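# Move mint tin from drawer to desk, close drawer

## Task

Lift the mint tin out of the open drawer and set it down on the desk, then push the drawer completely shut while all its other contents stay inside. Cabinets must remain roughly where they started, the robot must not topple or be left leaning, and the finished state must hold on its own without the robot holding anything in place.

## Robot and tools

Robot: TidyBot++, a mobile base (0.54 m long, 0.50 m wide, 0.38 m tall) on four driven casters, carrying one seven-joint arm with a two-finger gripper. The shoulder sits 0.12 m ahead of the base centre, 0.68 m off the floor. Cameras: base_camera (644x364 pinhole) and wrist_camera (644x476 fisheye, sees along the hand's pointing direction). At the start the arm is folded, hand pointing down; folded, the hand reaches up to 0.08 m beyond the base front and the elbow up to 1.15 m high.

Frames: the base frame has its origin on the floor below the base centre, x forward, y left, z up. hand_pose is reported in it, as the point midway between the finger pads; the hand's own z axis runs out along the fingers and the fingers move along its y axis. The odometry frame is the base frame as it was when the scene began. base_odometry counts wheel rotation only, so wheel slip looks like travel, and it drifts a few cm and degrees over many moves. Heading is positive to the left, range -3.142 to 3.142. base_tilt is in degrees, positive when leaning forward or right; it carries a fixed error near 1 degree plus noise.

execute_actions: argument actions is a list holding one action or none (empty list just reports state and images). An action may contain base, joints, or both, plus optional speeds; its motions start together. base takes exactly one key, each a relative offset from the base's current position: translate_m (metres, forward positive, -2 to 2), strafe_m (metres, left positive, -2 to 2), rotate_rad (radians, counter-clockwise from above positive, -6.3 to 6.3). joints holds absolute targets by name, in radians except gripper_pos: joint_1_rad (any angle; whole arm about vertical, positive is clockwise from above, opposite to rotate_rad), joint_2_rad shoulder (-2.249 to 2.249), joint_3_rad (any angle; upper-arm roll), joint_4_rad elbow (-2.579 to 2.579), joint_5_rad (any angle; forearm roll), joint_6_rad wrist (-2.099 to 2.099), joint_7_rad (any angle; hand roll, with hand down positive is counter-clockwise from above, and 1.57 puts fingers opening left/right), gripper_pos 0 (open, gap about 85 mm) to 1 (closed, squeezing about 96 to 120 N per finger). Unbounded joints take the shorter route, so turn them in steps smaller than half a turn. Done tolerances: ±0.039 for joints 1 to 4, ±0.056 for 5 to 7, ±0.03 for the gripper. speeds caps top speed for that action only: translate_m and strafe_m 0.05 to 0.5 m/s, rotate_rad 0.1 to 1.57 rad/s (defaults are the maxima). cameras picks which images come back: a list of base_camera, wrist_camera or all; omitted or null gives all, [] gives none. Unknown keys, unknown camera names or out-of-range values get the whole call refused with no motion. Anything left out of an action may still be driving toward an earlier target.

Arm geometry with joint_1_rad = 0, joint_3_rad = 3.14, joint_5_rad = 0 (close to the start): the arm stays in the vertical plane along base x. Segment angles from vertical, forward positive: upper arm (0.42 m) = joint_2_rad; forearm (0.31 m) = joint_2_rad - joint_4_rad; hand (0.31 m, wrist to hand point) = joint_2_rad - joint_4_rad - joint_6_rad. Hand forward offset from the shoulder is the sum of length x sin(angle); height above it is the sum of length x cos(angle). A downward-pointing hand reaches at most about 0.94 m above the floor, only near the base. Closed fingertips stick out about 20 mm beyond the hand point.

wait: seconds from 0 to 10; commands nothing and returns the same state and images. zoom_image: camera (base_camera or wrist_camera) and region [x0, y0, x1, y1] in pixels of that camera's latest full image, top-left origin, at most 504 by 504. finished_scene: scene, the integer number of the current scene; it ends that scene irreversibly after the last command is held and reports success.

Result lines: base_status and joint_status tell how each motion ended. done: reached (for the base, wheels turned the full amount, even if slipping). off_target: stopped short and may still push. contact_stop / time_out: target dropped, holding in place. A blocked base pushes hard until it times out and may still say done after stopping short. joint command not followed, usually with a cause: line, means a self-collision check withheld the arm targets (the gripper part still runs); those targets may be retried later. on_its_own lists what moved without being commanded. motor_effort is percent of maximum, signed toward higher joint values, with the peak in brackets; readings have fixed bias and noise. ARM HIT means a hard hit against the base or the arm itself. gripper_pos 1 reported done means nothing (or something very thin) is held; off_target means an object stopped the fingers.

Accuracy: friction leaves joints slightly off target, so the hand is often 1 to 2 cm away from the computed point. To correct, send each joint its previous command plus (wanted angle minus read angle). A carried load makes the arm sag; never send a joint its current reading while holding something. Trust images over hand_pose.

Avoid: driving while the arm is snagged on something about 0.8 m or higher (tipping risk); strong sideways push or pull with a raised hand; torque faults (joints 1 to 4 limit 104.5 N m, warning 56.7; joints 5 to 7 limit 51.3, warning 29.4), which freeze the arm and gripper for 10 s; motor overheating from holding loads (MOTOR HOT at 60 °C, OVER-TEMPERATURE FAULT at 75 °C, after which resend targets marked limit_stop_at_motor_heat). Also avoid dropping, slamming or hard shoves, knocking cabinets, or leaving things that fall. Loose objects may occasionally be nudged by outside pushes. Backing away or retracting the arm straightens a leaning robot.

Each tool is called after "Emit:" as name([rows], argument=value, ...), one row to a line, values as JSON.

## Session

Emit:
execute_actions(actions=[])

Scene clock: 0.00 s.
base_odometry: x=+0.000 y=+0.000 heading=+0.000 (m, m, rad; odometry frame)
base_tilt: forward=+0.3 right=+0.0 (deg)
base_status: not commanded
joint_positions: joint_1_rad=+0.046 joint_2_rad=-0.344 joint_3_rad=+3.198 joint_4_rad=-2.542 joint_5_rad=-0.041 joint_6_rad=-0.902 joint_7_rad=+1.628 gripper_pos=+0.000
joint_status: not commanded
motor_effort: joint_1_rad=+0 joint_2_rad=-2 joint_3_rad=+0 joint_4_rad=+17 joint_5_rad=-2 joint_6_rad=+2 joint_7_rad=-1 (%)
hand_pose: x=+0.2459 y=+0.0007 z=+0.5829 quat_wxyz=(-0.024, +0.999, -0.033, +0.022) (m; base frame)
pictures: base_camera, wrist_camera
Images, in order (width x height): base_camera 644x364, wrist_camera 644x476.

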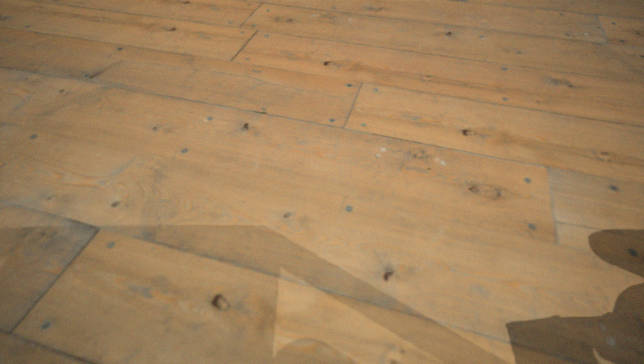

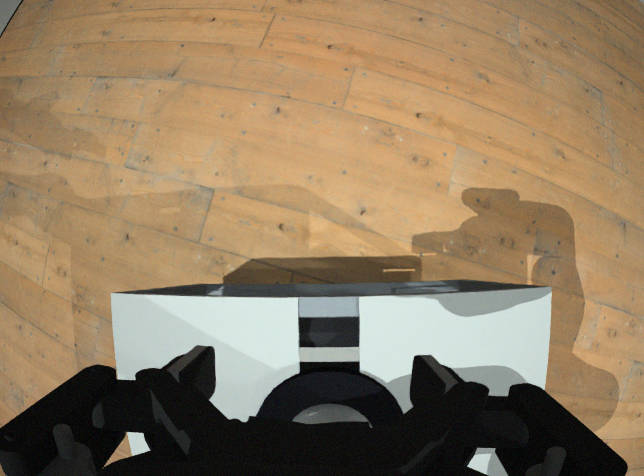

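Emit:
execute_actions([
  {"base":{"rotate_rad":1.57}},
], cameras=["base_camera"])

Emit:
execute_actions([
  {"base":{"rotate_rad":1.57}},
], cameras=["base_camera"])

Emit:
execute_actions([
  {"base":{"rotate_rad":1.57}},
], cameras=["base_camera"])

Scene clock: 2.50 s.
base_odometry: x=+0.000 y=+0.000 heading=+1.569 (m, m, rad; odometry frame)
base_tilt: forward=+0.3 right=+0.1 (deg)
base_status: done
joint_positions: joint_1_rad=+0.046 joint_2_rad=-0.344 joint_3_rad=+3.198 joint_4_rad=-2.542 joint_5_rad=-0.041 joint_6_rad=-0.902 joint_7_rad=+1.628 gripper_pos=+0.000
joint_status: not commanded
motor_effort: joint_1_rad=+0(1) joint_2_rad=-1(1) joint_3_rad=+0(0) joint_4_rad=+13(14) joint_5_rad=-1(1) joint_6_rad=+1(1) joint_7_rad=+0(0) (%)
hand_pose: x=+0.2459 y=+0.0007 z=+0.5829 quat_wxyz=(-0.024, +0.999, -0.033, +0.022) (m; base frame)
pictures: base_camera
Images, in order (width x height): base_camera 644x364.

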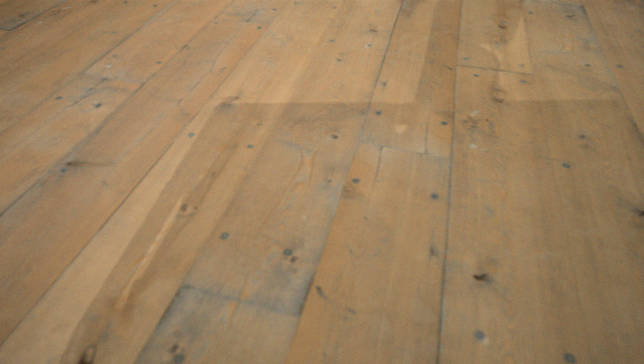

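Scene clock: 4.80 s.
base_odometry: x=+0.000 y=+0.000 heading=+3.138 (m, m, rad; odometry frame)
base_tilt: forward=+0.3 right=+0.0 (deg)
base_status: done
joint_positions: joint_1_rad=+0.046 joint_2_rad=-0.344 joint_3_rad=+3.198 joint_4_rad=-2.542 joint_5_rad=-0.041 joint_6_rad=-0.902 joint_7_rad=+1.628 gripper_pos=+0.000
joint_status: not commanded
motor_effort: joint_1_rad=+0(0) joint_2_rad=-1(1) joint_3_rad=+1(1) joint_4_rad=+14(13) joint_5_rad=-1(1) joint_6_rad=+1(1) joint_7_rad=-1(0) (%)
hand_pose: x=+0.2459 y=+0.0007 z=+0.5829 quat_wxyz=(-0.024, +0.999, -0.033, +0.022) (m; base frame)
pictures: base_camera
Images, in order (width x height): base_camera 644x364.

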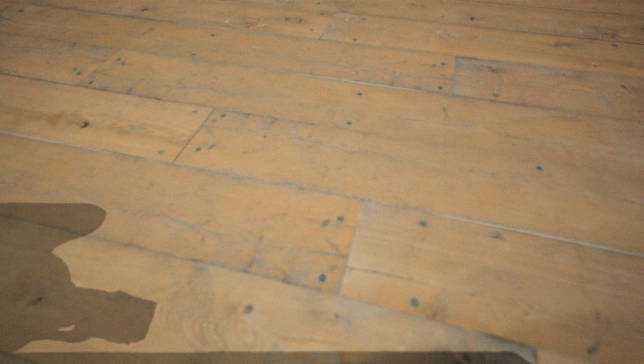

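Scene clock: 7.10 s.
base_odometry: x=+0.000 y=+0.000 heading=-1.577 (m, m, rad; odometry frame)
base_tilt: forward=+0.3 right=+0.1 (deg)
base_status: done
joint_positions: joint_1_rad=+0.046 joint_2_rad=-0.344 joint_3_rad=+3.198 joint_4_rad=-2.542 joint_5_rad=-0.041 joint_6_rad=-0.902 joint_7_rad=+1.628 gripper_pos=+0.000
joint_status: not commanded
motor_effort: joint_1_rad=+0(0) joint_2_rad=-1(1) joint_3_rad=+0(0) joint_4_rad=+14(13) joint_5_rad=-1(1) joint_6_rad=+1(1) joint_7_rad=-1(1) (%)
hand_pose: x=+0.2459 y=+0.0007 z=+0.5829 quat_wxyz=(-0.024, +0.999, -0.033, +0.022) (m; base frame)
pictures: base_camera
Images, in order (width x height): base_camera 644x364.

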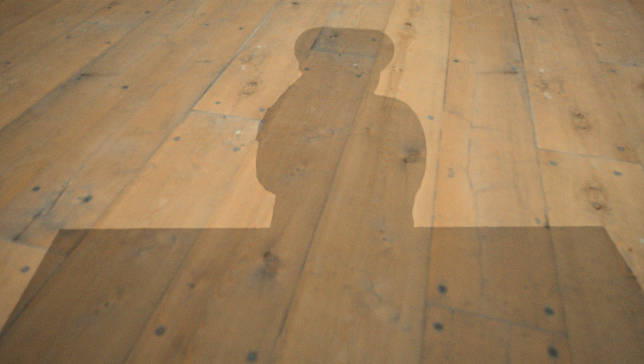

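Emit:
execute_actions([
  {"joints":{"joint_6_rad":0.6}},
], cameras=["wrist_camera"])

Scene clock: 8.97 s.
base_odometry: x=+0.000 y=+0.000 heading=-1.577 (m, m, rad; odometry frame)
base_tilt: forward=+0.4 right=+0.0 (deg)
base_status: not commanded
joint_positions: joint_1_rad=+0.046 joint_2_rad=-0.344 joint_3_rad=+3.198 joint_4_rad=-2.541 joint_5_rad=-0.041 joint_6_rad=+0.587 joint_7_rad=+1.628 gripper_pos=+0.000
joint_status: all done
motor_effort: joint_1_rad=+0(0) joint_2_rad=-6(6) joint_3_rad=+1(0) joint_4_rad=+18(18) joint_5_rad=+0(1) joint_6_rad=+9(9) joint_7_rad=+0(1) (%)
hand_pose: x=+0.5404 y=-0.0513 z=+0.8809 quat_wxyz=(+0.044, +0.720, -0.042, +0.691) (m; base frame)
pictures: wrist_camera
Images, in order (width x height): wrist_camera 644x476.

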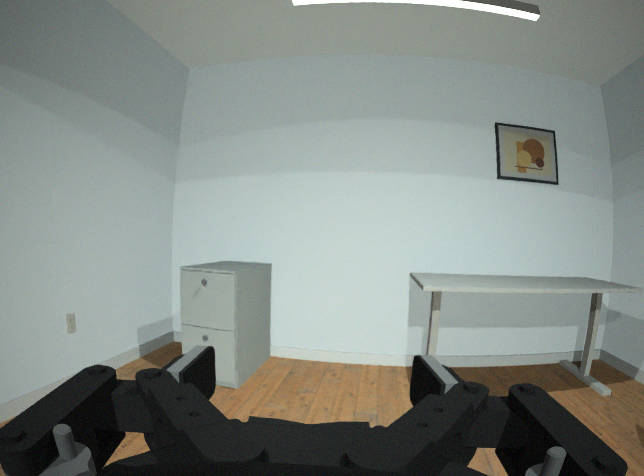

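Emit:
execute_actions([
  {"base":{"rotate_rad":-1.57}},
], cameras=["wrist_camera"])

Emit:
execute_actions([
  {"base":{"rotate_rad":-1.57}},
], cameras=["wrist_camera"])

Emit:
execute_actions([
  {"base":{"rotate_rad":-1.57}},
], cameras=["wrist_camera"])

Scene clock: 11.57 s.
base_odometry: x=+0.000 y=+0.000 heading=+3.138 (m, m, rad; odometry frame)
base_tilt: forward=+0.3 right=+0.1 (deg)
base_status: done
joint_positions: joint_1_rad=+0.045 joint_2_rad=-0.344 joint_3_rad=+3.198 joint_4_rad=-2.541 joint_5_rad=-0.041 joint_6_rad=+0.587 joint_7_rad=+1.628 gripper_pos=+0.000
joint_status: not commanded
motor_effort: joint_1_rad=+0(1) joint_2_rad=-6(7) joint_3_rad=+0(1) joint_4_rad=+19(19) joint_5_rad=+0(0) joint_6_rad=+9(9) joint_7_rad=+0(0) (%)
hand_pose: x=+0.5404 y=-0.0511 z=+0.8809 quat_wxyz=(+0.043, +0.720, -0.041, +0.691) (m; base frame)
pictures: wrist_camera
Images, in order (width x height): wrist_camera 644x476.

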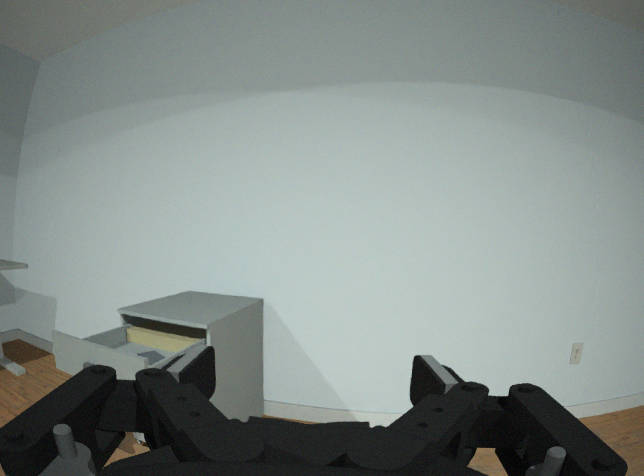

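Scene clock: 13.87 s.
base_odometry: x=+0.000 y=+0.000 heading=+1.569 (m, m, rad; odometry frame)
base_tilt: forward=+0.3 right=+0.0 (deg)
base_status: done
joint_positions: joint_1_rad=+0.045 joint_2_rad=-0.344 joint_3_rad=+3.199 joint_4_rad=-2.541 joint_5_rad=-0.041 joint_6_rad=+0.587 joint_7_rad=+1.628 gripper_pos=+0.000
joint_status: not commanded
motor_effort: joint_1_rad=+1(2) joint_2_rad=-6(7) joint_3_rad=+0(2) joint_4_rad=+18(19) joint_5_rad=+0(0) joint_6_rad=+9(9) joint_7_rad=+0(0) (%)
hand_pose: x=+0.5404 y=-0.0516 z=+0.8809 quat_wxyz=(+0.044, +0.720, -0.042, +0.691) (m; base frame)
pictures: wrist_camera
Images, in order (width x height): wrist_camera 644x476.

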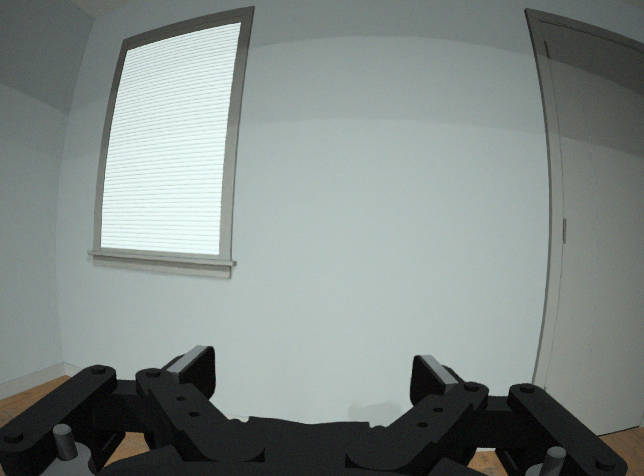

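Scene clock: 16.17 s.
base_odometry: x=+0.000 y=+0.000 heading=+0.000 (m, m, rad; odometry frame)
base_tilt: forward=+0.4 right=+0.0 (deg)
base_status: done
joint_positions: joint_1_rad=+0.045 joint_2_rad=-0.344 joint_3_rad=+3.200 joint_4_rad=-2.541 joint_5_rad=-0.041 joint_6_rad=+0.587 joint_7_rad=+1.628 gripper_pos=+0.000
joint_status: not commanded
motor_effort: joint_1_rad=+0(1) joint_2_rad=-6(7) joint_3_rad=+1(2) joint_4_rad=+18(18) joint_5_rad=+0(0) joint_6_rad=+9(9) joint_7_rad=-1(1) (%)
hand_pose: x=+0.5404 y=-0.0519 z=+0.8809 quat_wxyz=(+0.044, +0.720, -0.042, +0.691) (m; base frame)
pictures: wrist_camera
Images, in order (width x height): wrist_camera 644x476.

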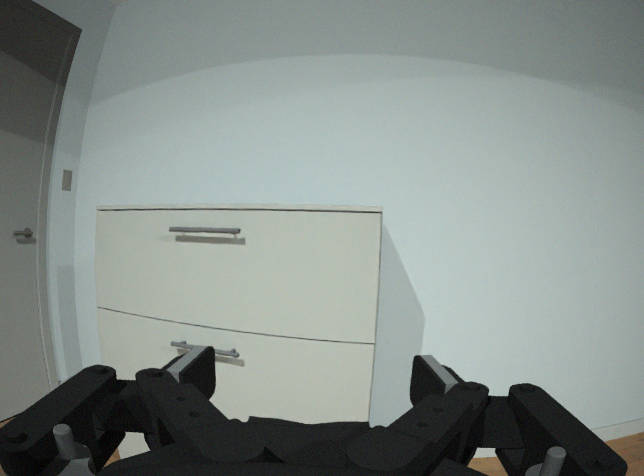

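Emit:
execute_actions([
  {"base":{"rotate_rad":-2.7}},
], cameras=["wrist_camera"])

Scene clock: 19.40 s.
base_odometry: x=+0.000 y=+0.000 heading=-2.698 (m, m, rad; odometry frame)
base_tilt: forward=+0.3 right=+0.0 (deg)
base_status: done
joint_positions: joint_1_rad=+0.045 joint_2_rad=-0.344 joint_3_rad=+3.199 joint_4_rad=-2.541 joint_5_rad=-0.041 joint_6_rad=+0.587 joint_7_rad=+1.628 gripper_pos=+0.000
joint_status: not commanded
motor_effort: joint_1_rad=+1(2) joint_2_rad=-6(7) joint_3_rad=+0(3) joint_4_rad=+18(19) joint_5_rad=+0(0) joint_6_rad=+9(9) joint_7_rad=+0(0) (%)
hand_pose: x=+0.5404 y=-0.0518 z=+0.8809 quat_wxyz=(+0.044, +0.720, -0.042, +0.691) (m; base frame)
pictures: wrist_camera
Images, in order (width x height): wrist_camera 644x476.

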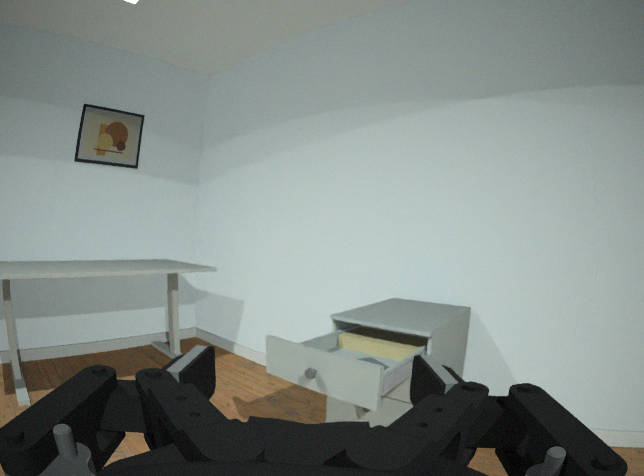

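Emit:
execute_actions([
  {"base":{"rotate_rad":-0.44}},
], cameras=[])

Emit:
execute_actions([
  {"base":{"strafe_m":0.7}},
], cameras=[])

Emit:
execute_actions([
  {"base":{"translate_m":0.7}},
])

Scene clock: 21.07 s.
base_odometry: x=+0.000 y=+0.000 heading=-3.137 (m, m, rad; odometry frame)
base_tilt: forward=+0.3 right=+0.0 (deg)
base_status: done
joint_positions: joint_1_rad=+0.046 joint_2_rad=-0.344 joint_3_rad=+3.200 joint_4_rad=-2.541 joint_5_rad=-0.041 joint_6_rad=+0.587 joint_7_rad=+1.628 gripper_pos=+0.000
joint_status: not commanded
motor_effort: joint_1_rad=+1(2) joint_2_rad=-6(6) joint_3_rad=+0(2) joint_4_rad=+18(19) joint_5_rad=+0(0) joint_6_rad=+9(9) joint_7_rad=+0(0) (%)
hand_pose: x=+0.5404 y=-0.0521 z=+0.8809 quat_wxyz=(+0.044, +0.720, -0.042, +0.691) (m; base frame)
pictures: none
No camera images: the call's "cameras" was empty. Leave "cameras" out to get every camera's image.

Scene clock: 23.80 s.
base_odometry: x=+0.002 y=-0.700 heading=-3.138 (m, m, rad; odometry frame)
base_tilt: forward=+0.3 right=+0.0 (deg)
base_status: done
joint_positions: joint_1_rad=+0.046 joint_2_rad=-0.344 joint_3_rad=+3.200 joint_4_rad=-2.541 joint_5_rad=-0.041 joint_6_rad=+0.587 joint_7_rad=+1.628 gripper_pos=+0.000
joint_status: not commanded
motor_effort: joint_1_rad=+0(1) joint_2_rad=-6(6) joint_3_rad=+1(1) joint_4_rad=+19(19) joint_5_rad=+1(0) joint_6_rad=+9(9) joint_7_rad=+0(0) (%)
hand_pose: x=+0.5404 y=-0.0521 z=+0.8809 quat_wxyz=(+0.044, +0.720, -0.042, +0.691) (m; base frame)
pictures: none
No camera images: the call's "cameras" was empty. Leave "cameras" out to get every camera's image.

Scene clock: 26.53 s.
base_odometry: x=-0.698 y=-0.703 heading=-3.138 (m, m, rad; odometry frame)
base_tilt: forward=+0.4 right=+0.0 (deg)
base_status: done
joint_positions: joint_1_rad=+0.046 joint_2_rad=-0.343 joint_3_rad=+3.200 joint_4_rad=-2.541 joint_5_rad=-0.041 joint_6_rad=+0.587 joint_7_rad=+1.628 gripper_pos=+0.000
joint_status: not commanded
motor_effort: joint_1_rad=+1(0) joint_2_rad=-6(8) joint_3_rad=+0(1) joint_4_rad=+19(20) joint_5_rad=-1(0) joint_6_rad=+9(9) joint_7_rad=+0(0) (%)
hand_pose: x=+0.5405 y=-0.0521 z=+0.8805 quat_wxyz=(+0.044, +0.721, -0.042, +0.691) (m; base frame)
pictures: base_camera, wrist_camera
Images, in order (width x height): base_camera 644x364, wrist_camera 644x476.

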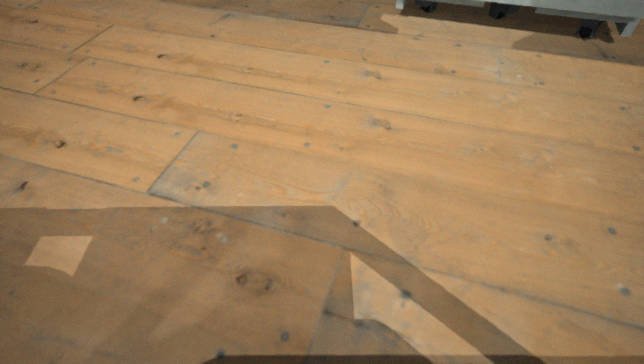

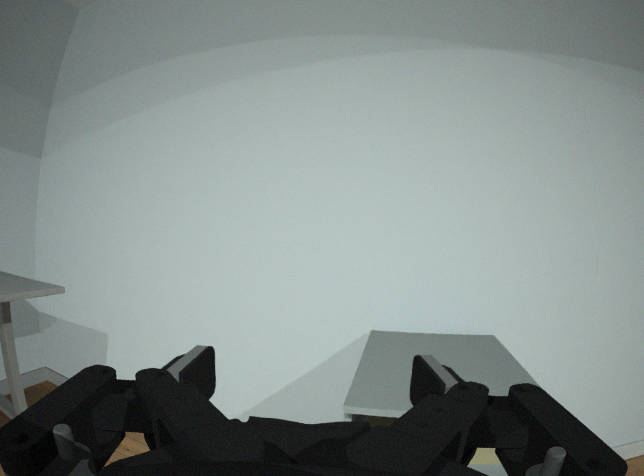

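Closer than thought. Tilt the wrist down to look.

Emit:
execute_actions([
  {"base":{"strafe_m":-0.2},"joints":{"joint_6_rad":-0.3}},
])

Scene clock: 28.23 s.
base_odometry: x=-0.699 y=-0.503 heading=-3.137 (m, m, rad; odometry frame)
base_tilt: forward=+0.3 right=+0.0 (deg)
base_status: done
joint_positions: joint_1_rad=+0.046 joint_2_rad=-0.343 joint_3_rad=+3.200 joint_4_rad=-2.542 joint_5_rad=-0.041 joint_6_rad=-0.286 joint_7_rad=+1.628 gripper_pos=+0.000
joint_status: all done
motor_effort: joint_1_rad=+0(0) joint_2_rad=-4(6) joint_3_rad=+0(2) joint_4_rad=+16(19) joint_5_rad=-1(1) joint_6_rad=+6(9) joint_7_rad=+0(1) (%)
hand_pose: x=+0.4215 y=-0.0248 z=+0.6470 quat_wxyz=(+0.004, +0.946, -0.040, +0.323) (m; base frame)
pictures: base_camera, wrist_camera
Images, in order (width x height): base_camera 644x364, wrist_camera 644x476.

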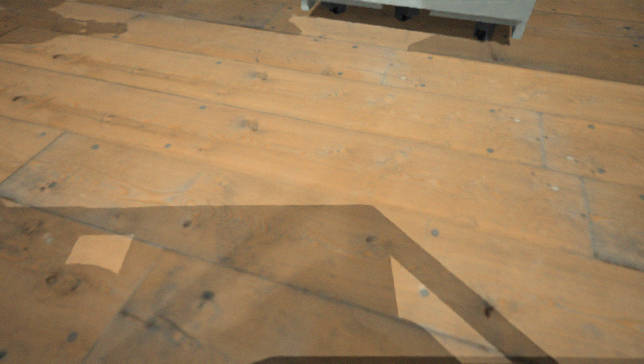

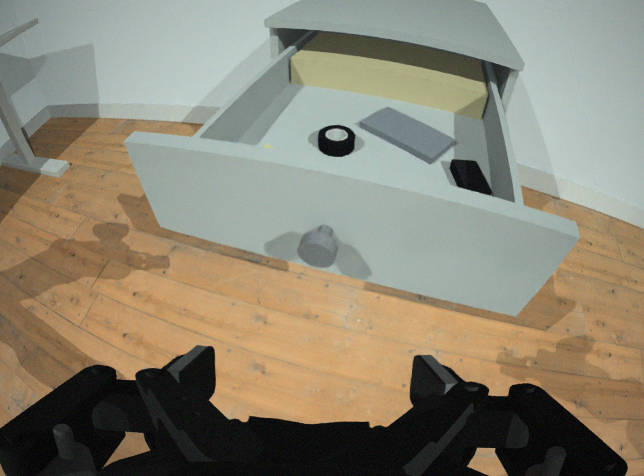

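Emit:
execute_actions([
  {"base":{"rotate_rad":-0.2},"joints":{"joint_1_rad":0,"joint_2_rad":0.3,"joint_4_rad":-1.6,"joint_6_rad":-1.24}},
])

Scene clock: 30.63 s.
base_odometry: x=-0.699 y=-0.503 heading=+2.946 (m, m, rad; odometry frame)
base_tilt: forward=+0.3 right=+0.0 (deg)
base_status: done
joint_positions: joint_1_rad=+0.014 joint_2_rad=+0.293 joint_3_rad=+3.200 joint_4_rad=-1.615 joint_5_rad=-0.041 joint_6_rad=-1.206 joint_7_rad=+1.628 gripper_pos=+0.000
joint_status: all done
motor_effort: joint_1_rad=+0(0) joint_2_rad=-28(27) joint_3_rad=+0(1) joint_4_rad=+16(17) joint_5_rad=+0(2) joint_6_rad=+1(6) joint_7_rad=+0(0) (%)
hand_pose: x=+0.5465 y=-0.0168 z=+0.6697 quat_wxyz=(-0.010, +1.000, -0.013, +0.015) (m; base frame)
pictures: base_camera, wrist_camera
Images, in order (width x height): base_camera 644x364, wrist_camera 644x476.

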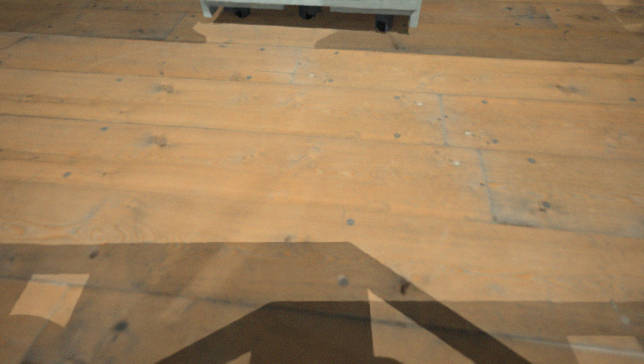

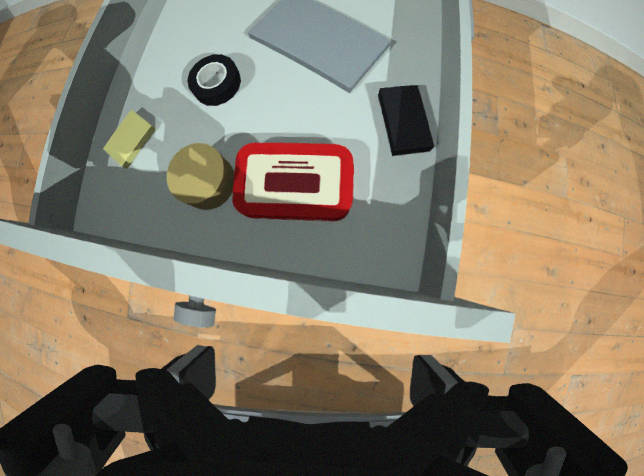

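Emit:
execute_actions([
  {"base":{"translate_m":0.1},"joints":{"joint_7_rad":0.06}},
], cameras=["wrist_camera"])

Scene clock: 32.63 s.
base_odometry: x=-0.797 y=-0.483 heading=+2.945 (m, m, rad; odometry frame)
base_tilt: forward=+0.4 right=+0.0 (deg)
base_status: done
joint_positions: joint_1_rad=+0.012 joint_2_rad=+0.301 joint_3_rad=+3.200 joint_4_rad=-1.611 joint_5_rad=-0.041 joint_6_rad=-1.209 joint_7_rad=+0.076 gripper_pos=+0.000
joint_status: all done
motor_effort: joint_1_rad=+0(0) joint_2_rad=-27(30) joint_3_rad=+0(0) joint_4_rad=+15(18) joint_5_rad=+0(2) joint_6_rad=+1(2) joint_7_rad=-1(0) (%)
hand_pose: x=+0.5470 y=-0.0160 z=+0.6674 quat_wxyz=(-0.015, +0.705, -0.709, +0.001) (m; base frame)
pictures: wrist_camera
Images, in order (width x height): wrist_camera 644x476.

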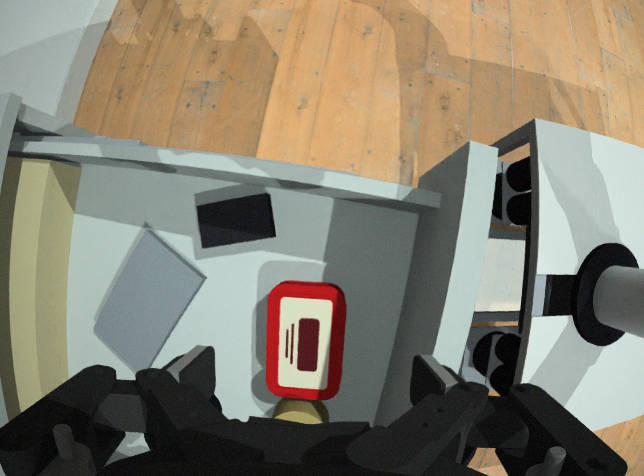

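Emit:
execute_actions([
  {"joints":{"joint_2_rad":0.511,"joint_4_rad":-1.834,"joint_6_rad":-0.797}},
], cameras=["wrist_camera"])

Scene clock: 34.53 s.
base_odometry: x=-0.797 y=-0.483 heading=+2.946 (m, m, rad; odometry frame)
base_tilt: forward=+0.4 right=+0.0 (deg)
base_status: not commanded
joint_positions: joint_1_rad=+0.012 joint_2_rad=+0.503 joint_3_rad=+3.200 joint_4_rad=-1.820 joint_5_rad=-0.041 joint_6_rad=-0.816 joint_7_rad=+0.076 gripper_pos=+0.000
joint_status: all done
motor_effort: joint_1_rad=+1(0) joint_2_rad=-29(37) joint_3_rad=+0(1) joint_4_rad=+10(16) joint_5_rad=-1(1) joint_6_rad=-1(19) joint_7_rad=+0(0) (%)
hand_pose: x=+0.5527 y=-0.0210 z=+0.5244 quat_wxyz=(-0.002, +0.702, -0.712, +0.001) (m; base frame)
pictures: wrist_camera
Images, in order (width x height): wrist_camera 644x476.

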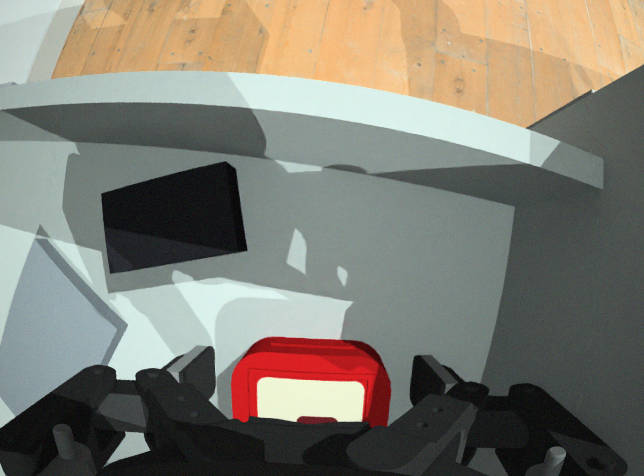

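Emit:
execute_actions([
  {"joints":{"joint_2_rad":0.574,"joint_4_rad":-1.871,"joint_6_rad":-0.695}},
], cameras=["wrist_camera"])

Emit:
execute_actions([
  {"joints":{"gripper_pos":1}},
], cameras=["wrist_camera"])

Scene clock: 35.63 s.
base_odometry: x=-0.797 y=-0.483 heading=+2.946 (m, m, rad; odometry frame)
base_tilt: forward=+0.2 right=+0.0 (deg)
base_status: not commanded
joint_positions: joint_1_rad=+0.012 joint_2_rad=+0.492 joint_3_rad=+3.200 joint_4_rad=-1.835 joint_5_rad=-0.041 joint_6_rad=-0.763 joint_7_rad=+0.076 gripper_pos=+0.000
joint_status: joint_2_rad off_target (ended at +0.492, target +0.574); joint_6_rad off_target (ended at -0.763, target -0.695); the others done
motor_effort: joint_1_rad=-1(1) joint_2_rad=-14(30) joint_3_rad=-1(2) joint_4_rad=+6(10) joint_5_rad=-1(2) joint_6_rad=+6(8) joint_7_rad=-1(0) (%)
hand_pose: x=+0.5627 y=-0.0223 z=+0.5258 quat_wxyz=(-0.018, +0.702, -0.712, +0.019) (m; base frame)
pictures: wrist_camera
Images, in order (width x height): wrist_camera 644x476.

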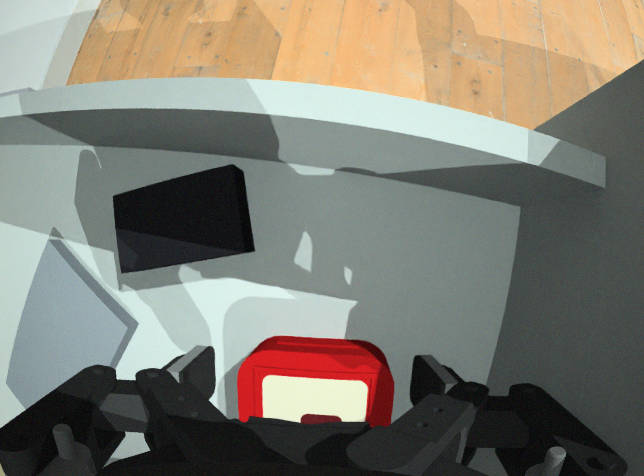

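Scene clock: 36.73 s.
base_odometry: x=-0.797 y=-0.483 heading=+2.946 (m, m, rad; odometry frame)
base_tilt: forward=+0.3 right=+0.0 (deg)
base_status: not commanded
joint_positions: joint_1_rad=+0.012 joint_2_rad=+0.473 joint_3_rad=+3.201 joint_4_rad=-1.835 joint_5_rad=-0.041 joint_6_rad=-0.758 joint_7_rad=+0.076 gripper_pos=+0.365
joint_status: gripper_pos off_target (ended at +0.365, target +1.000)
motor_effort: joint_1_rad=-1(3) joint_2_rad=-13(16) joint_3_rad=-2(3) joint_4_rad=+6(8) joint_5_rad=-2(2) joint_6_rad=+6(10) joint_7_rad=-1(1) (%)
hand_pose: x=+0.5670 y=-0.0228 z=+0.5345 quat_wxyz=(-0.026, +0.701, -0.712, +0.028) (m; base frame)
pictures: wrist_camera
Images, in order (width x height): wrist_camera 644x476.

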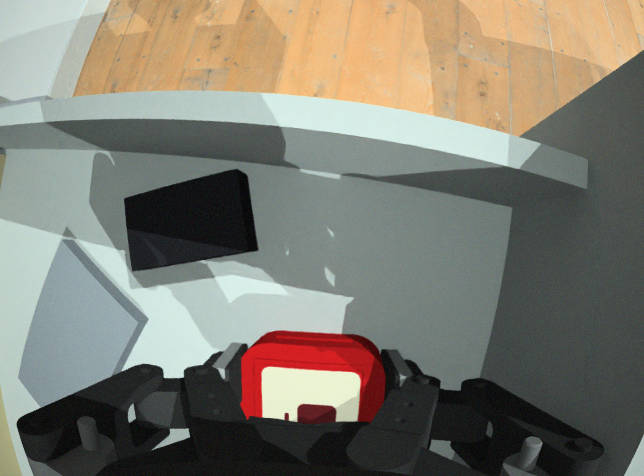

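Emit:
execute_actions([
  {"joints":{"joint_2_rad":0.0,"joint_4_rad":-1.2,"joint_6_rad":-1.94}},
], cameras=[])

Emit:
execute_actions([
  {"base":{"rotate_rad":1.77}},
])

Scene clock: 39.07 s.
base_odometry: x=-0.797 y=-0.483 heading=+2.946 (m, m, rad; odometry frame)
base_tilt: forward=+0.4 right=+0.0 (deg)
base_status: not commanded
joint_positions: joint_1_rad=+0.008 joint_2_rad=-0.001 joint_3_rad=+3.201 joint_4_rad=-1.214 joint_5_rad=-0.041 joint_6_rad=-1.912 joint_7_rad=+0.076 gripper_pos=+0.367
joint_status: all done
motor_effort: joint_1_rad=+1(2) joint_2_rad=-17(39) joint_3_rad=+0(3) joint_4_rad=+16(16) joint_5_rad=-1(3) joint_6_rad=+1(6) joint_7_rad=+0(1) (%)
hand_pose: x=+0.4188 y=-0.0070 z=+0.9015 quat_wxyz=(-0.020, +0.715, -0.699, -0.007) (m; base frame)
pictures: none
No camera images: the call's "cameras" was empty. Leave "cameras" out to get every camera's image.

Scene clock: 41.47 s.
base_odometry: x=-0.797 y=-0.483 heading=-1.569 (m, m, rad; odometry frame)
base_tilt: forward=+0.3 right=+0.0 (deg)
base_status: done
joint_positions: joint_1_rad=+0.004 joint_2_rad=+0.006 joint_3_rad=+3.200 joint_4_rad=-1.214 joint_5_rad=-0.041 joint_6_rad=-1.912 joint_7_rad=+0.076 gripper_pos=+0.367
joint_status: not commanded
motor_effort: joint_1_rad=+0(1) joint_2_rad=-17(20) joint_3_rad=+0(2) joint_4_rad=+16(16) joint_5_rad=-1(2) joint_6_rad=+1(0) joint_7_rad=-1(0) (%)
hand_pose: x=+0.4204 y=-0.0054 z=+0.8993 quat_wxyz=(-0.017, +0.717, -0.697, -0.009) (m; base frame)
pictures: base_camera, wrist_camera
Images, in order (width x height): base_camera 644x364, wrist_camera 644x476.

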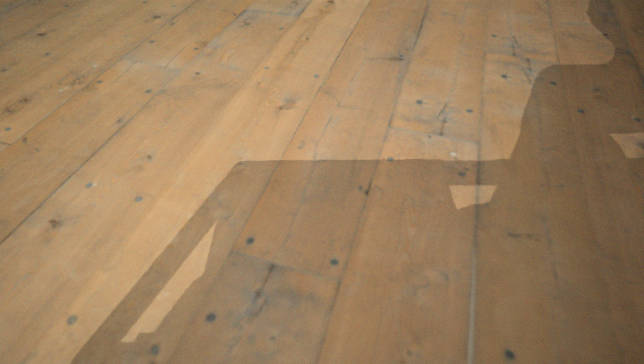

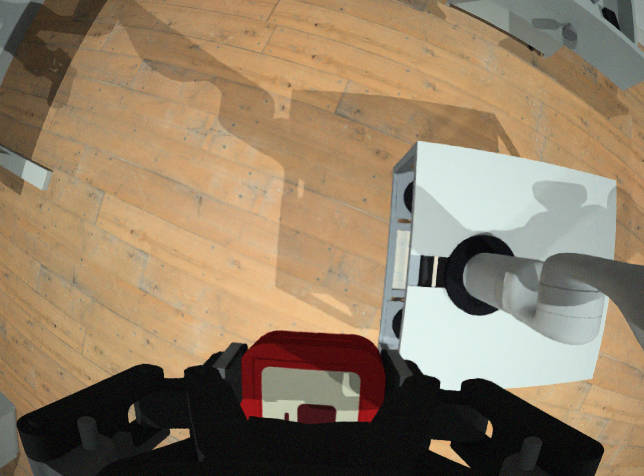

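Emit:
execute_actions([
  {"joints":{"joint_6_rad":-0.4,"joint_7_rad":1.6}},
], cameras=["wrist_camera"])

Scene clock: 43.43 s.
base_odometry: x=-0.797 y=-0.483 heading=-1.569 (m, m, rad; odometry frame)
base_tilt: forward=+0.3 right=+0.0 (deg)
base_status: not commanded
joint_positions: joint_1_rad=+0.004 joint_2_rad=+0.003 joint_3_rad=+3.200 joint_4_rad=-1.210 joint_5_rad=-0.041 joint_6_rad=-0.418 joint_7_rad=+1.584 gripper_pos=+0.367
joint_status: all done
motor_effort: joint_1_rad=+0(0) joint_2_rad=-22(23) joint_3_rad=+0(0) joint_4_rad=+21(22) joint_5_rad=+0(1) joint_6_rad=+10(10) joint_7_rad=+0(1) (%)
hand_pose: x=+0.7255 y=-0.0313 z=+1.1940 quat_wxyz=(+0.007, +0.728, -0.026, +0.686) (m; base frame)
pictures: wrist_camera
Images, in order (width x height): wrist_camera 644x476.

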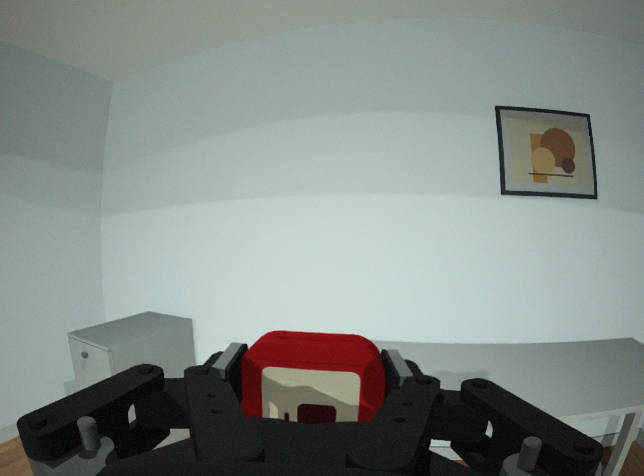

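Emit:
execute_actions([
  {"base":{"strafe_m":-0.3},"joints":{"joint_6_rad":-1.1}},
], cameras=["wrist_camera"])

Scene clock: 45.50 s.
base_odometry: x=-1.097 y=-0.484 heading=-1.568 (m, m, rad; odometry frame)
base_tilt: forward=+0.3 right=+0.1 (deg)
base_status: done
joint_positions: joint_1_rad=+0.004 joint_2_rad=+0.004 joint_3_rad=+3.202 joint_4_rad=-1.206 joint_5_rad=-0.041 joint_6_rad=-1.092 joint_7_rad=+1.584 gripper_pos=+0.367
joint_status: all done
motor_effort: joint_1_rad=+1(2) joint_2_rad=-21(24) joint_3_rad=+0(2) joint_4_rad=+20(22) joint_5_rad=-1(1) joint_6_rad=+7(10) joint_7_rad=+0(0) (%)
hand_pose: x=+0.6468 y=-0.0208 z=+1.0059 quat_wxyz=(-0.005, +0.913, -0.024, +0.408) (m; base frame)
pictures: wrist_camera
Images, in order (width x height): wrist_camera 644x476.

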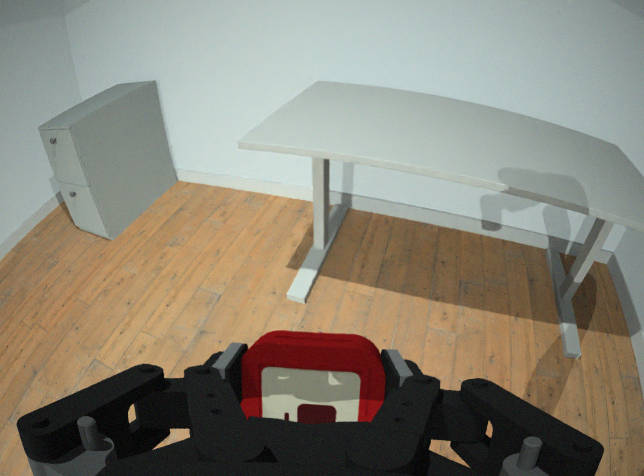

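Emit:
execute_actions([
  {"base":{"strafe_m":-0.3},"joints":{"joint_6_rad":-1.94}},
], cameras=[])

Emit:
execute_actions([
  {"base":{"translate_m":0.85}},
])

Scene clock: 49.60 s.
base_odometry: x=-1.355 y=-0.485 heading=-1.566 (m, m, rad; odometry frame)
base_tilt: forward=+0.3 right=+0.1 (deg)
base_status: strafe_m time_out (by the wheels' count: -0.258 of -0.300)
joint_positions: joint_1_rad=+0.004 joint_2_rad=+0.004 joint_3_rad=+3.201 joint_4_rad=-1.205 joint_5_rad=-0.041 joint_6_rad=-1.929 joint_7_rad=+1.584 gripper_pos=+0.367
joint_status: all done
motor_effort: joint_1_rad=+0(10) joint_2_rad=-17(37) joint_3_rad=+0(10) joint_4_rad=+16(20) joint_5_rad=+0(4) joint_6_rad=+1(8) joint_7_rad=+0(0) (%)
hand_pose: x=+0.4166 y=-0.0055 z=+0.9028 quat_wxyz=(-0.019, +1.000, -0.018, +0.003) (m; base frame)
pictures: none
No camera images: the call's "cameras" was empty. Leave "cameras" out to get every camera's image.

not run: a stop came earlier in this reply.

Emit:
execute_actions([
  {"base":{"strafe_m":0.05}},
], cameras=[])

Emit:
execute_actions([
  {"base":{"translate_m":0.85}},
])

Scene clock: 50.67 s.
base_odometry: x=-1.305 y=-0.485 heading=-1.566 (m, m, rad; odometry frame)
base_tilt: forward=+0.3 right=+0.1 (deg)
base_status: done
joint_positions: joint_1_rad=+0.002 joint_2_rad=+0.004 joint_3_rad=+3.199 joint_4_rad=-1.205 joint_5_rad=-0.041 joint_6_rad=-1.929 joint_7_rad=+1.584 gripper_pos=+0.367
joint_status: not commanded
motor_effort: joint_1_rad=+1(2) joint_2_rad=-16(18) joint_3_rad=+0(2) joint_4_rad=+16(16) joint_5_rad=-1(1) joint_6_rad=+1(1) joint_7_rad=-1(1) (%)
hand_pose: x=+0.4166 y=-0.0042 z=+0.9028 quat_wxyz=(-0.019, +1.000, -0.016, +0.002) (m; base frame)
pictures: none
No camera images: the call's "cameras" was empty. Leave "cameras" out to get every camera's image.

Scene clock: 53.70 s.
base_odometry: x=-1.301 y=-1.335 heading=-1.566 (m, m, rad; odometry frame)
base_tilt: forward=+0.3 right=+0.0 (deg)
base_status: done
joint_positions: joint_1_rad=+0.002 joint_2_rad=+0.005 joint_3_rad=+3.199 joint_4_rad=-1.205 joint_5_rad=-0.041 joint_6_rad=-1.929 joint_7_rad=+1.584 gripper_pos=+0.367
joint_status: not commanded
motor_effort: joint_1_rad=+0(0) joint_2_rad=-16(20) joint_3_rad=+0(1) joint_4_rad=+16(17) joint_5_rad=-1(2) joint_6_rad=+1(1) joint_7_rad=+0(1) (%)
hand_pose: x=+0.4169 y=-0.0042 z=+0.9024 quat_wxyz=(-0.019, +1.000, -0.016, +0.002) (m; base frame)
pictures: base_camera, wrist_camera
Images, in order (width x height): base_camera 644x364, wrist_camera 644x476.

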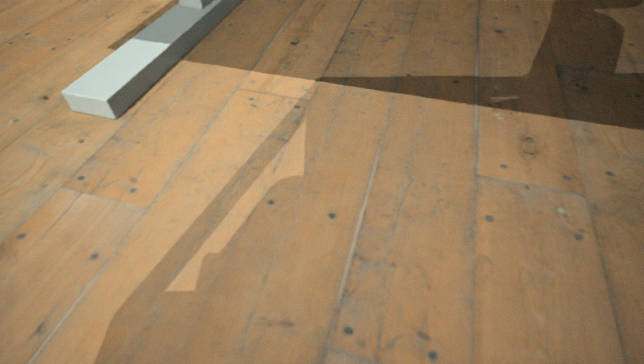

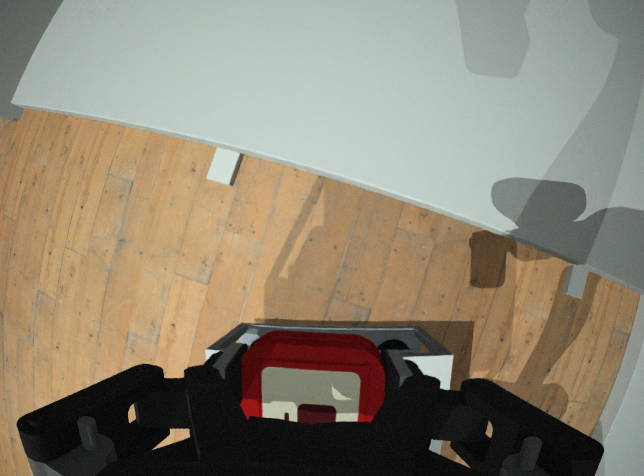

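Emit:
execute_actions([
  {"base":{"translate_m":0.3}},
], cameras=["wrist_camera"])

Scene clock: 55.83 s.
base_odometry: x=-1.300 y=-1.635 heading=-1.566 (m, m, rad; odometry frame)
base_tilt: forward=+0.4 right=+0.0 (deg)
base_status: done
joint_positions: joint_1_rad=+0.002 joint_2_rad=+0.008 joint_3_rad=+3.199 joint_4_rad=-1.205 joint_5_rad=-0.041 joint_6_rad=-1.929 joint_7_rad=+1.584 gripper_pos=+0.367
joint_status: not commanded
motor_effort: joint_1_rad=+1(1) joint_2_rad=-16(20) joint_3_rad=+0(1) joint_4_rad=+17(16) joint_5_rad=-1(2) joint_6_rad=+1(2) joint_7_rad=+0(0) (%)
hand_pose: x=+0.4176 y=-0.0042 z=+0.9015 quat_wxyz=(-0.019, +1.000, -0.016, +0.000) (m; base frame)
pictures: wrist_camera
Images, in order (width x height): wrist_camera 644x476.

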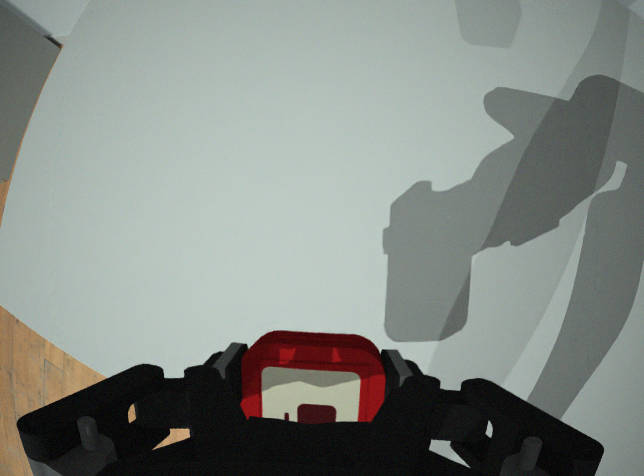

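Emit:
execute_actions([
  {"joints":{"joint_4_rad":-1.6,"joint_6_rad":-1.54}},
], cameras=[])

Scene clock: 59.87 s.
base_odometry: x=-1.300 y=-1.635 heading=-1.566 (m, m, rad; odometry frame)
base_tilt: forward=+0.3 right=+0.1 (deg)
base_status: not commanded
joint_positions: joint_1_rad=+0.002 joint_2_rad=+0.008 joint_3_rad=+3.199 joint_4_rad=-1.589 joint_5_rad=-0.041 joint_6_rad=-1.572 joint_7_rad=+1.584 gripper_pos=+0.367
joint_status: all done
motor_effort: joint_1_rad=+0(0) joint_2_rad=-17(19) joint_3_rad=-1(0) joint_4_rad=+17(17) joint_5_rad=+0(1) joint_6_rad=+1(0) joint_7_rad=+0(0) (%)
hand_pose: x=+0.4290 y=-0.0042 z=+0.7835 quat_wxyz=(-0.021, +0.999, -0.023, -0.013) (m; base frame)
pictures: none
No camera images: the call's "cameras" was empty. Leave "cameras" out to get every camera's image.

Go lower to z≈0.72.

Emit:
execute_actions([
  {"joints":{"joint_4_rad":-1.8,"joint_6_rad":-1.34}},
], cameras=["wrist_camera"])

Scene clock: 61.70 s.
base_odometry: x=-1.300 y=-1.635 heading=-1.566 (m, m, rad; odometry frame)
base_tilt: forward=+0.3 right=+0.0 (deg)
base_status: not commanded
joint_positions: joint_1_rad=+0.002 joint_2_rad=-0.020 joint_3_rad=+3.199 joint_4_rad=-1.772 joint_5_rad=-0.042 joint_6_rad=-1.371 joint_7_rad=+1.584 gripper_pos=+0.367
joint_status: all done
motor_effort: joint_1_rad=+0(2) joint_2_rad=-13(18) joint_3_rad=+0(2) joint_4_rad=+11(17) joint_5_rad=+0(2) joint_6_rad=+0(5) joint_7_rad=+0(1) (%)
hand_pose: x=+0.4268 y=-0.0042 z=+0.7350 quat_wxyz=(-0.021, +0.999, -0.027, +0.010) (m; base frame)
pictures: wrist_camera
Images, in order (width x height): wrist_camera 644x476.

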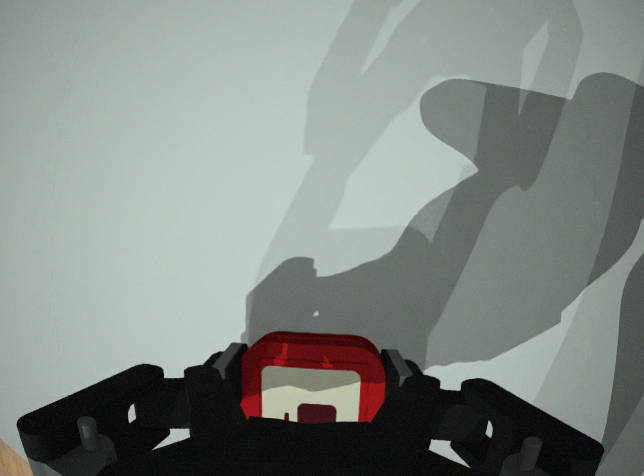

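Touching. Release and lift.

Emit:
execute_actions([
  {"joints":{"gripper_pos":0}},
], cameras=[])

Emit:
execute_actions([
  {"joints":{"joint_4_rad":-1.2,"joint_6_rad":-1.94}},
], cameras=["wrist_camera"])

Scene clock: 63.10 s.
base_odometry: x=-1.300 y=-1.635 heading=-1.566 (m, m, rad; odometry frame)
base_tilt: forward=+0.4 right=+0.1 (deg)
base_status: not commanded
joint_positions: joint_1_rad=+0.002 joint_2_rad=-0.005 joint_3_rad=+3.199 joint_4_rad=-1.794 joint_5_rad=-0.042 joint_6_rad=-1.370 joint_7_rad=+1.584 gripper_pos=+0.000
joint_status: all done
motor_effort: joint_1_rad=+0(1) joint_2_rad=-16(17) joint_3_rad=+0(1) joint_4_rad=+16(17) joint_5_rad=+0(0) joint_6_rad=+1(1) joint_7_rad=+0(0) (%)
hand_pose: x=+0.4194 y=-0.0037 z=+0.7238 quat_wxyz=(-0.021, +0.999, -0.027, -0.008) (m; base frame)
pictures: none
No camera images: the call's "cameras" was empty. Leave "cameras" out to get every camera's image.

Scene clock: 64.93 s.
base_odometry: x=-1.300 y=-1.635 heading=-1.566 (m, m, rad; odometry frame)
base_tilt: forward=+0.3 right=+0.0 (deg)
base_status: not commanded
joint_positions: joint_1_rad=+0.002 joint_2_rad=-0.005 joint_3_rad=+3.199 joint_4_rad=-1.214 joint_5_rad=-0.042 joint_6_rad=-1.907 joint_7_rad=+1.584 gripper_pos=+0.000
joint_status: all done
motor_effort: joint_1_rad=+1(0) joint_2_rad=-16(18) joint_3_rad=+0(0) joint_4_rad=+16(17) joint_5_rad=-1(1) joint_6_rad=+1(1) joint_7_rad=-1(0) (%)
hand_pose: x=+0.4196 y=-0.0043 z=+0.9031 quat_wxyz=(-0.019, +1.000, -0.016, +0.014) (m; base frame)
pictures: wrist_camera
Images, in order (width x height): wrist_camera 644x476.

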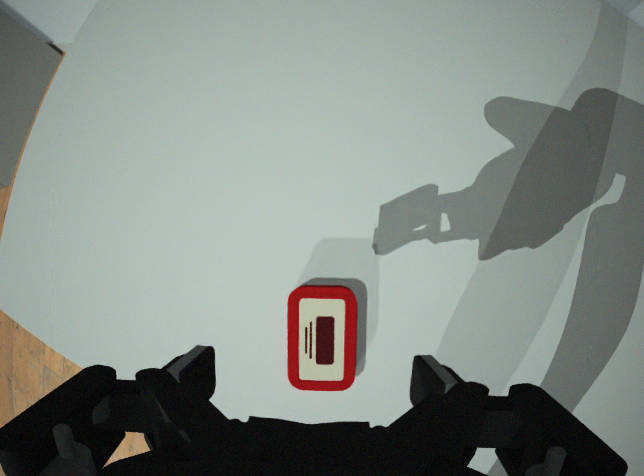

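Emit:
execute_actions([
  {"base":{"translate_m":-1.15},"joints":{"gripper_pos":1}},
], cameras=[])

Emit:
execute_actions([
  {"base":{"strafe_m":0.65}},
], cameras=[])

Emit:
execute_actions([
  {"base":{"rotate_rad":-1.77},"joints":{"joint_2_rad":-0.34,"joint_4_rad":-2.54,"joint_6_rad":-0.3}},
])

Scene clock: 85.03 s.
base_odometry: x=-1.305 y=-0.485 heading=-1.566 (m, m, rad; odometry frame)
base_tilt: forward=+0.4 right=+0.0 (deg)
base_status: done
joint_positions: joint_1_rad=+0.001 joint_2_rad=-0.002 joint_3_rad=+3.199 joint_4_rad=-1.213 joint_5_rad=-0.042 joint_6_rad=-1.909 joint_7_rad=+1.584 gripper_pos=+0.999
joint_status: all done
motor_effort: joint_1_rad=+0(1) joint_2_rad=-16(19) joint_3_rad=+1(1) joint_4_rad=+16(16) joint_5_rad=-1(1) joint_6_rad=+1(2) joint_7_rad=+0(0) (%)
hand_pose: x=+0.4199 y=-0.0042 z=+0.9023 quat_wxyz=(-0.019, +1.000, -0.016, +0.012) (m; base frame)
pictures: none
No camera images: the call's "cameras" was empty. Leave "cameras" out to get every camera's image.

Scene clock: 87.67 s.
base_odometry: x=-0.655 y=-0.482 heading=-1.566 (m, m, rad; odometry frame)
base_tilt: forward=+0.3 right=+0.0 (deg)
base_status: done
joint_positions: joint_1_rad=+0.001 joint_2_rad=-0.002 joint_3_rad=+3.199 joint_4_rad=-1.213 joint_5_rad=-0.042 joint_6_rad=-1.909 joint_7_rad=+1.584 gripper_pos=+0.999
joint_status: not commanded
motor_effort: joint_1_rad=+1(1) joint_2_rad=-16(18) joint_3_rad=+0(2) joint_4_rad=+16(16) joint_5_rad=-1(1) joint_6_rad=+1(1) joint_7_rad=+0(1) (%)
hand_pose: x=+0.4200 y=-0.0042 z=+0.9022 quat_wxyz=(-0.019, +1.000, -0.016, +0.011) (m; base frame)
pictures: none
No camera images: the call's "cameras" was empty. Leave "cameras" out to get every camera's image.

Scene clock: 90.30 s.
base_odometry: x=-0.655 y=-0.482 heading=+2.949 (m, m, rad; odometry frame)
base_tilt: forward=+0.4 right=+0.0 (deg)
base_status: done
joint_positions: joint_1_rad=+0.001 joint_2_rad=-0.328 joint_3_rad=+3.201 joint_4_rad=-2.527 joint_5_rad=-0.042 joint_6_rad=-0.334 joint_7_rad=+1.584 gripper_pos=+0.999
joint_status: all done
motor_effort: joint_1_rad=+0(1) joint_2_rad=-4(18) joint_3_rad=+0(2) joint_4_rad=+17(18) joint_5_rad=+0(1) joint_6_rad=+6(6) joint_7_rad=-1(0) (%)
hand_pose: x=+0.4166 y=-0.0106 z=+0.6405 quat_wxyz=(-0.011, +0.953, -0.041, +0.300) (m; base frame)
pictures: base_camera, wrist_camera
Images, in order (width x height): base_camera 644x364, wrist_camera 644x476.

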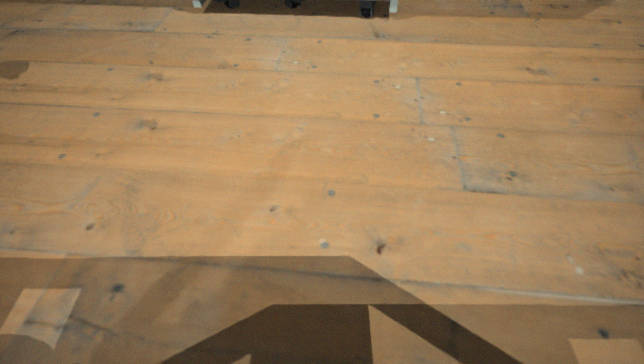

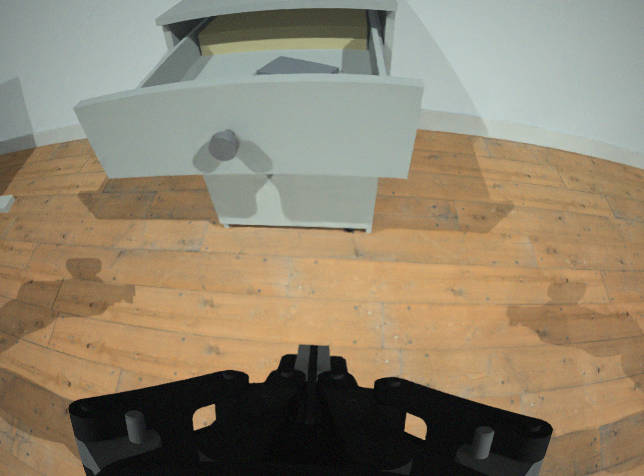

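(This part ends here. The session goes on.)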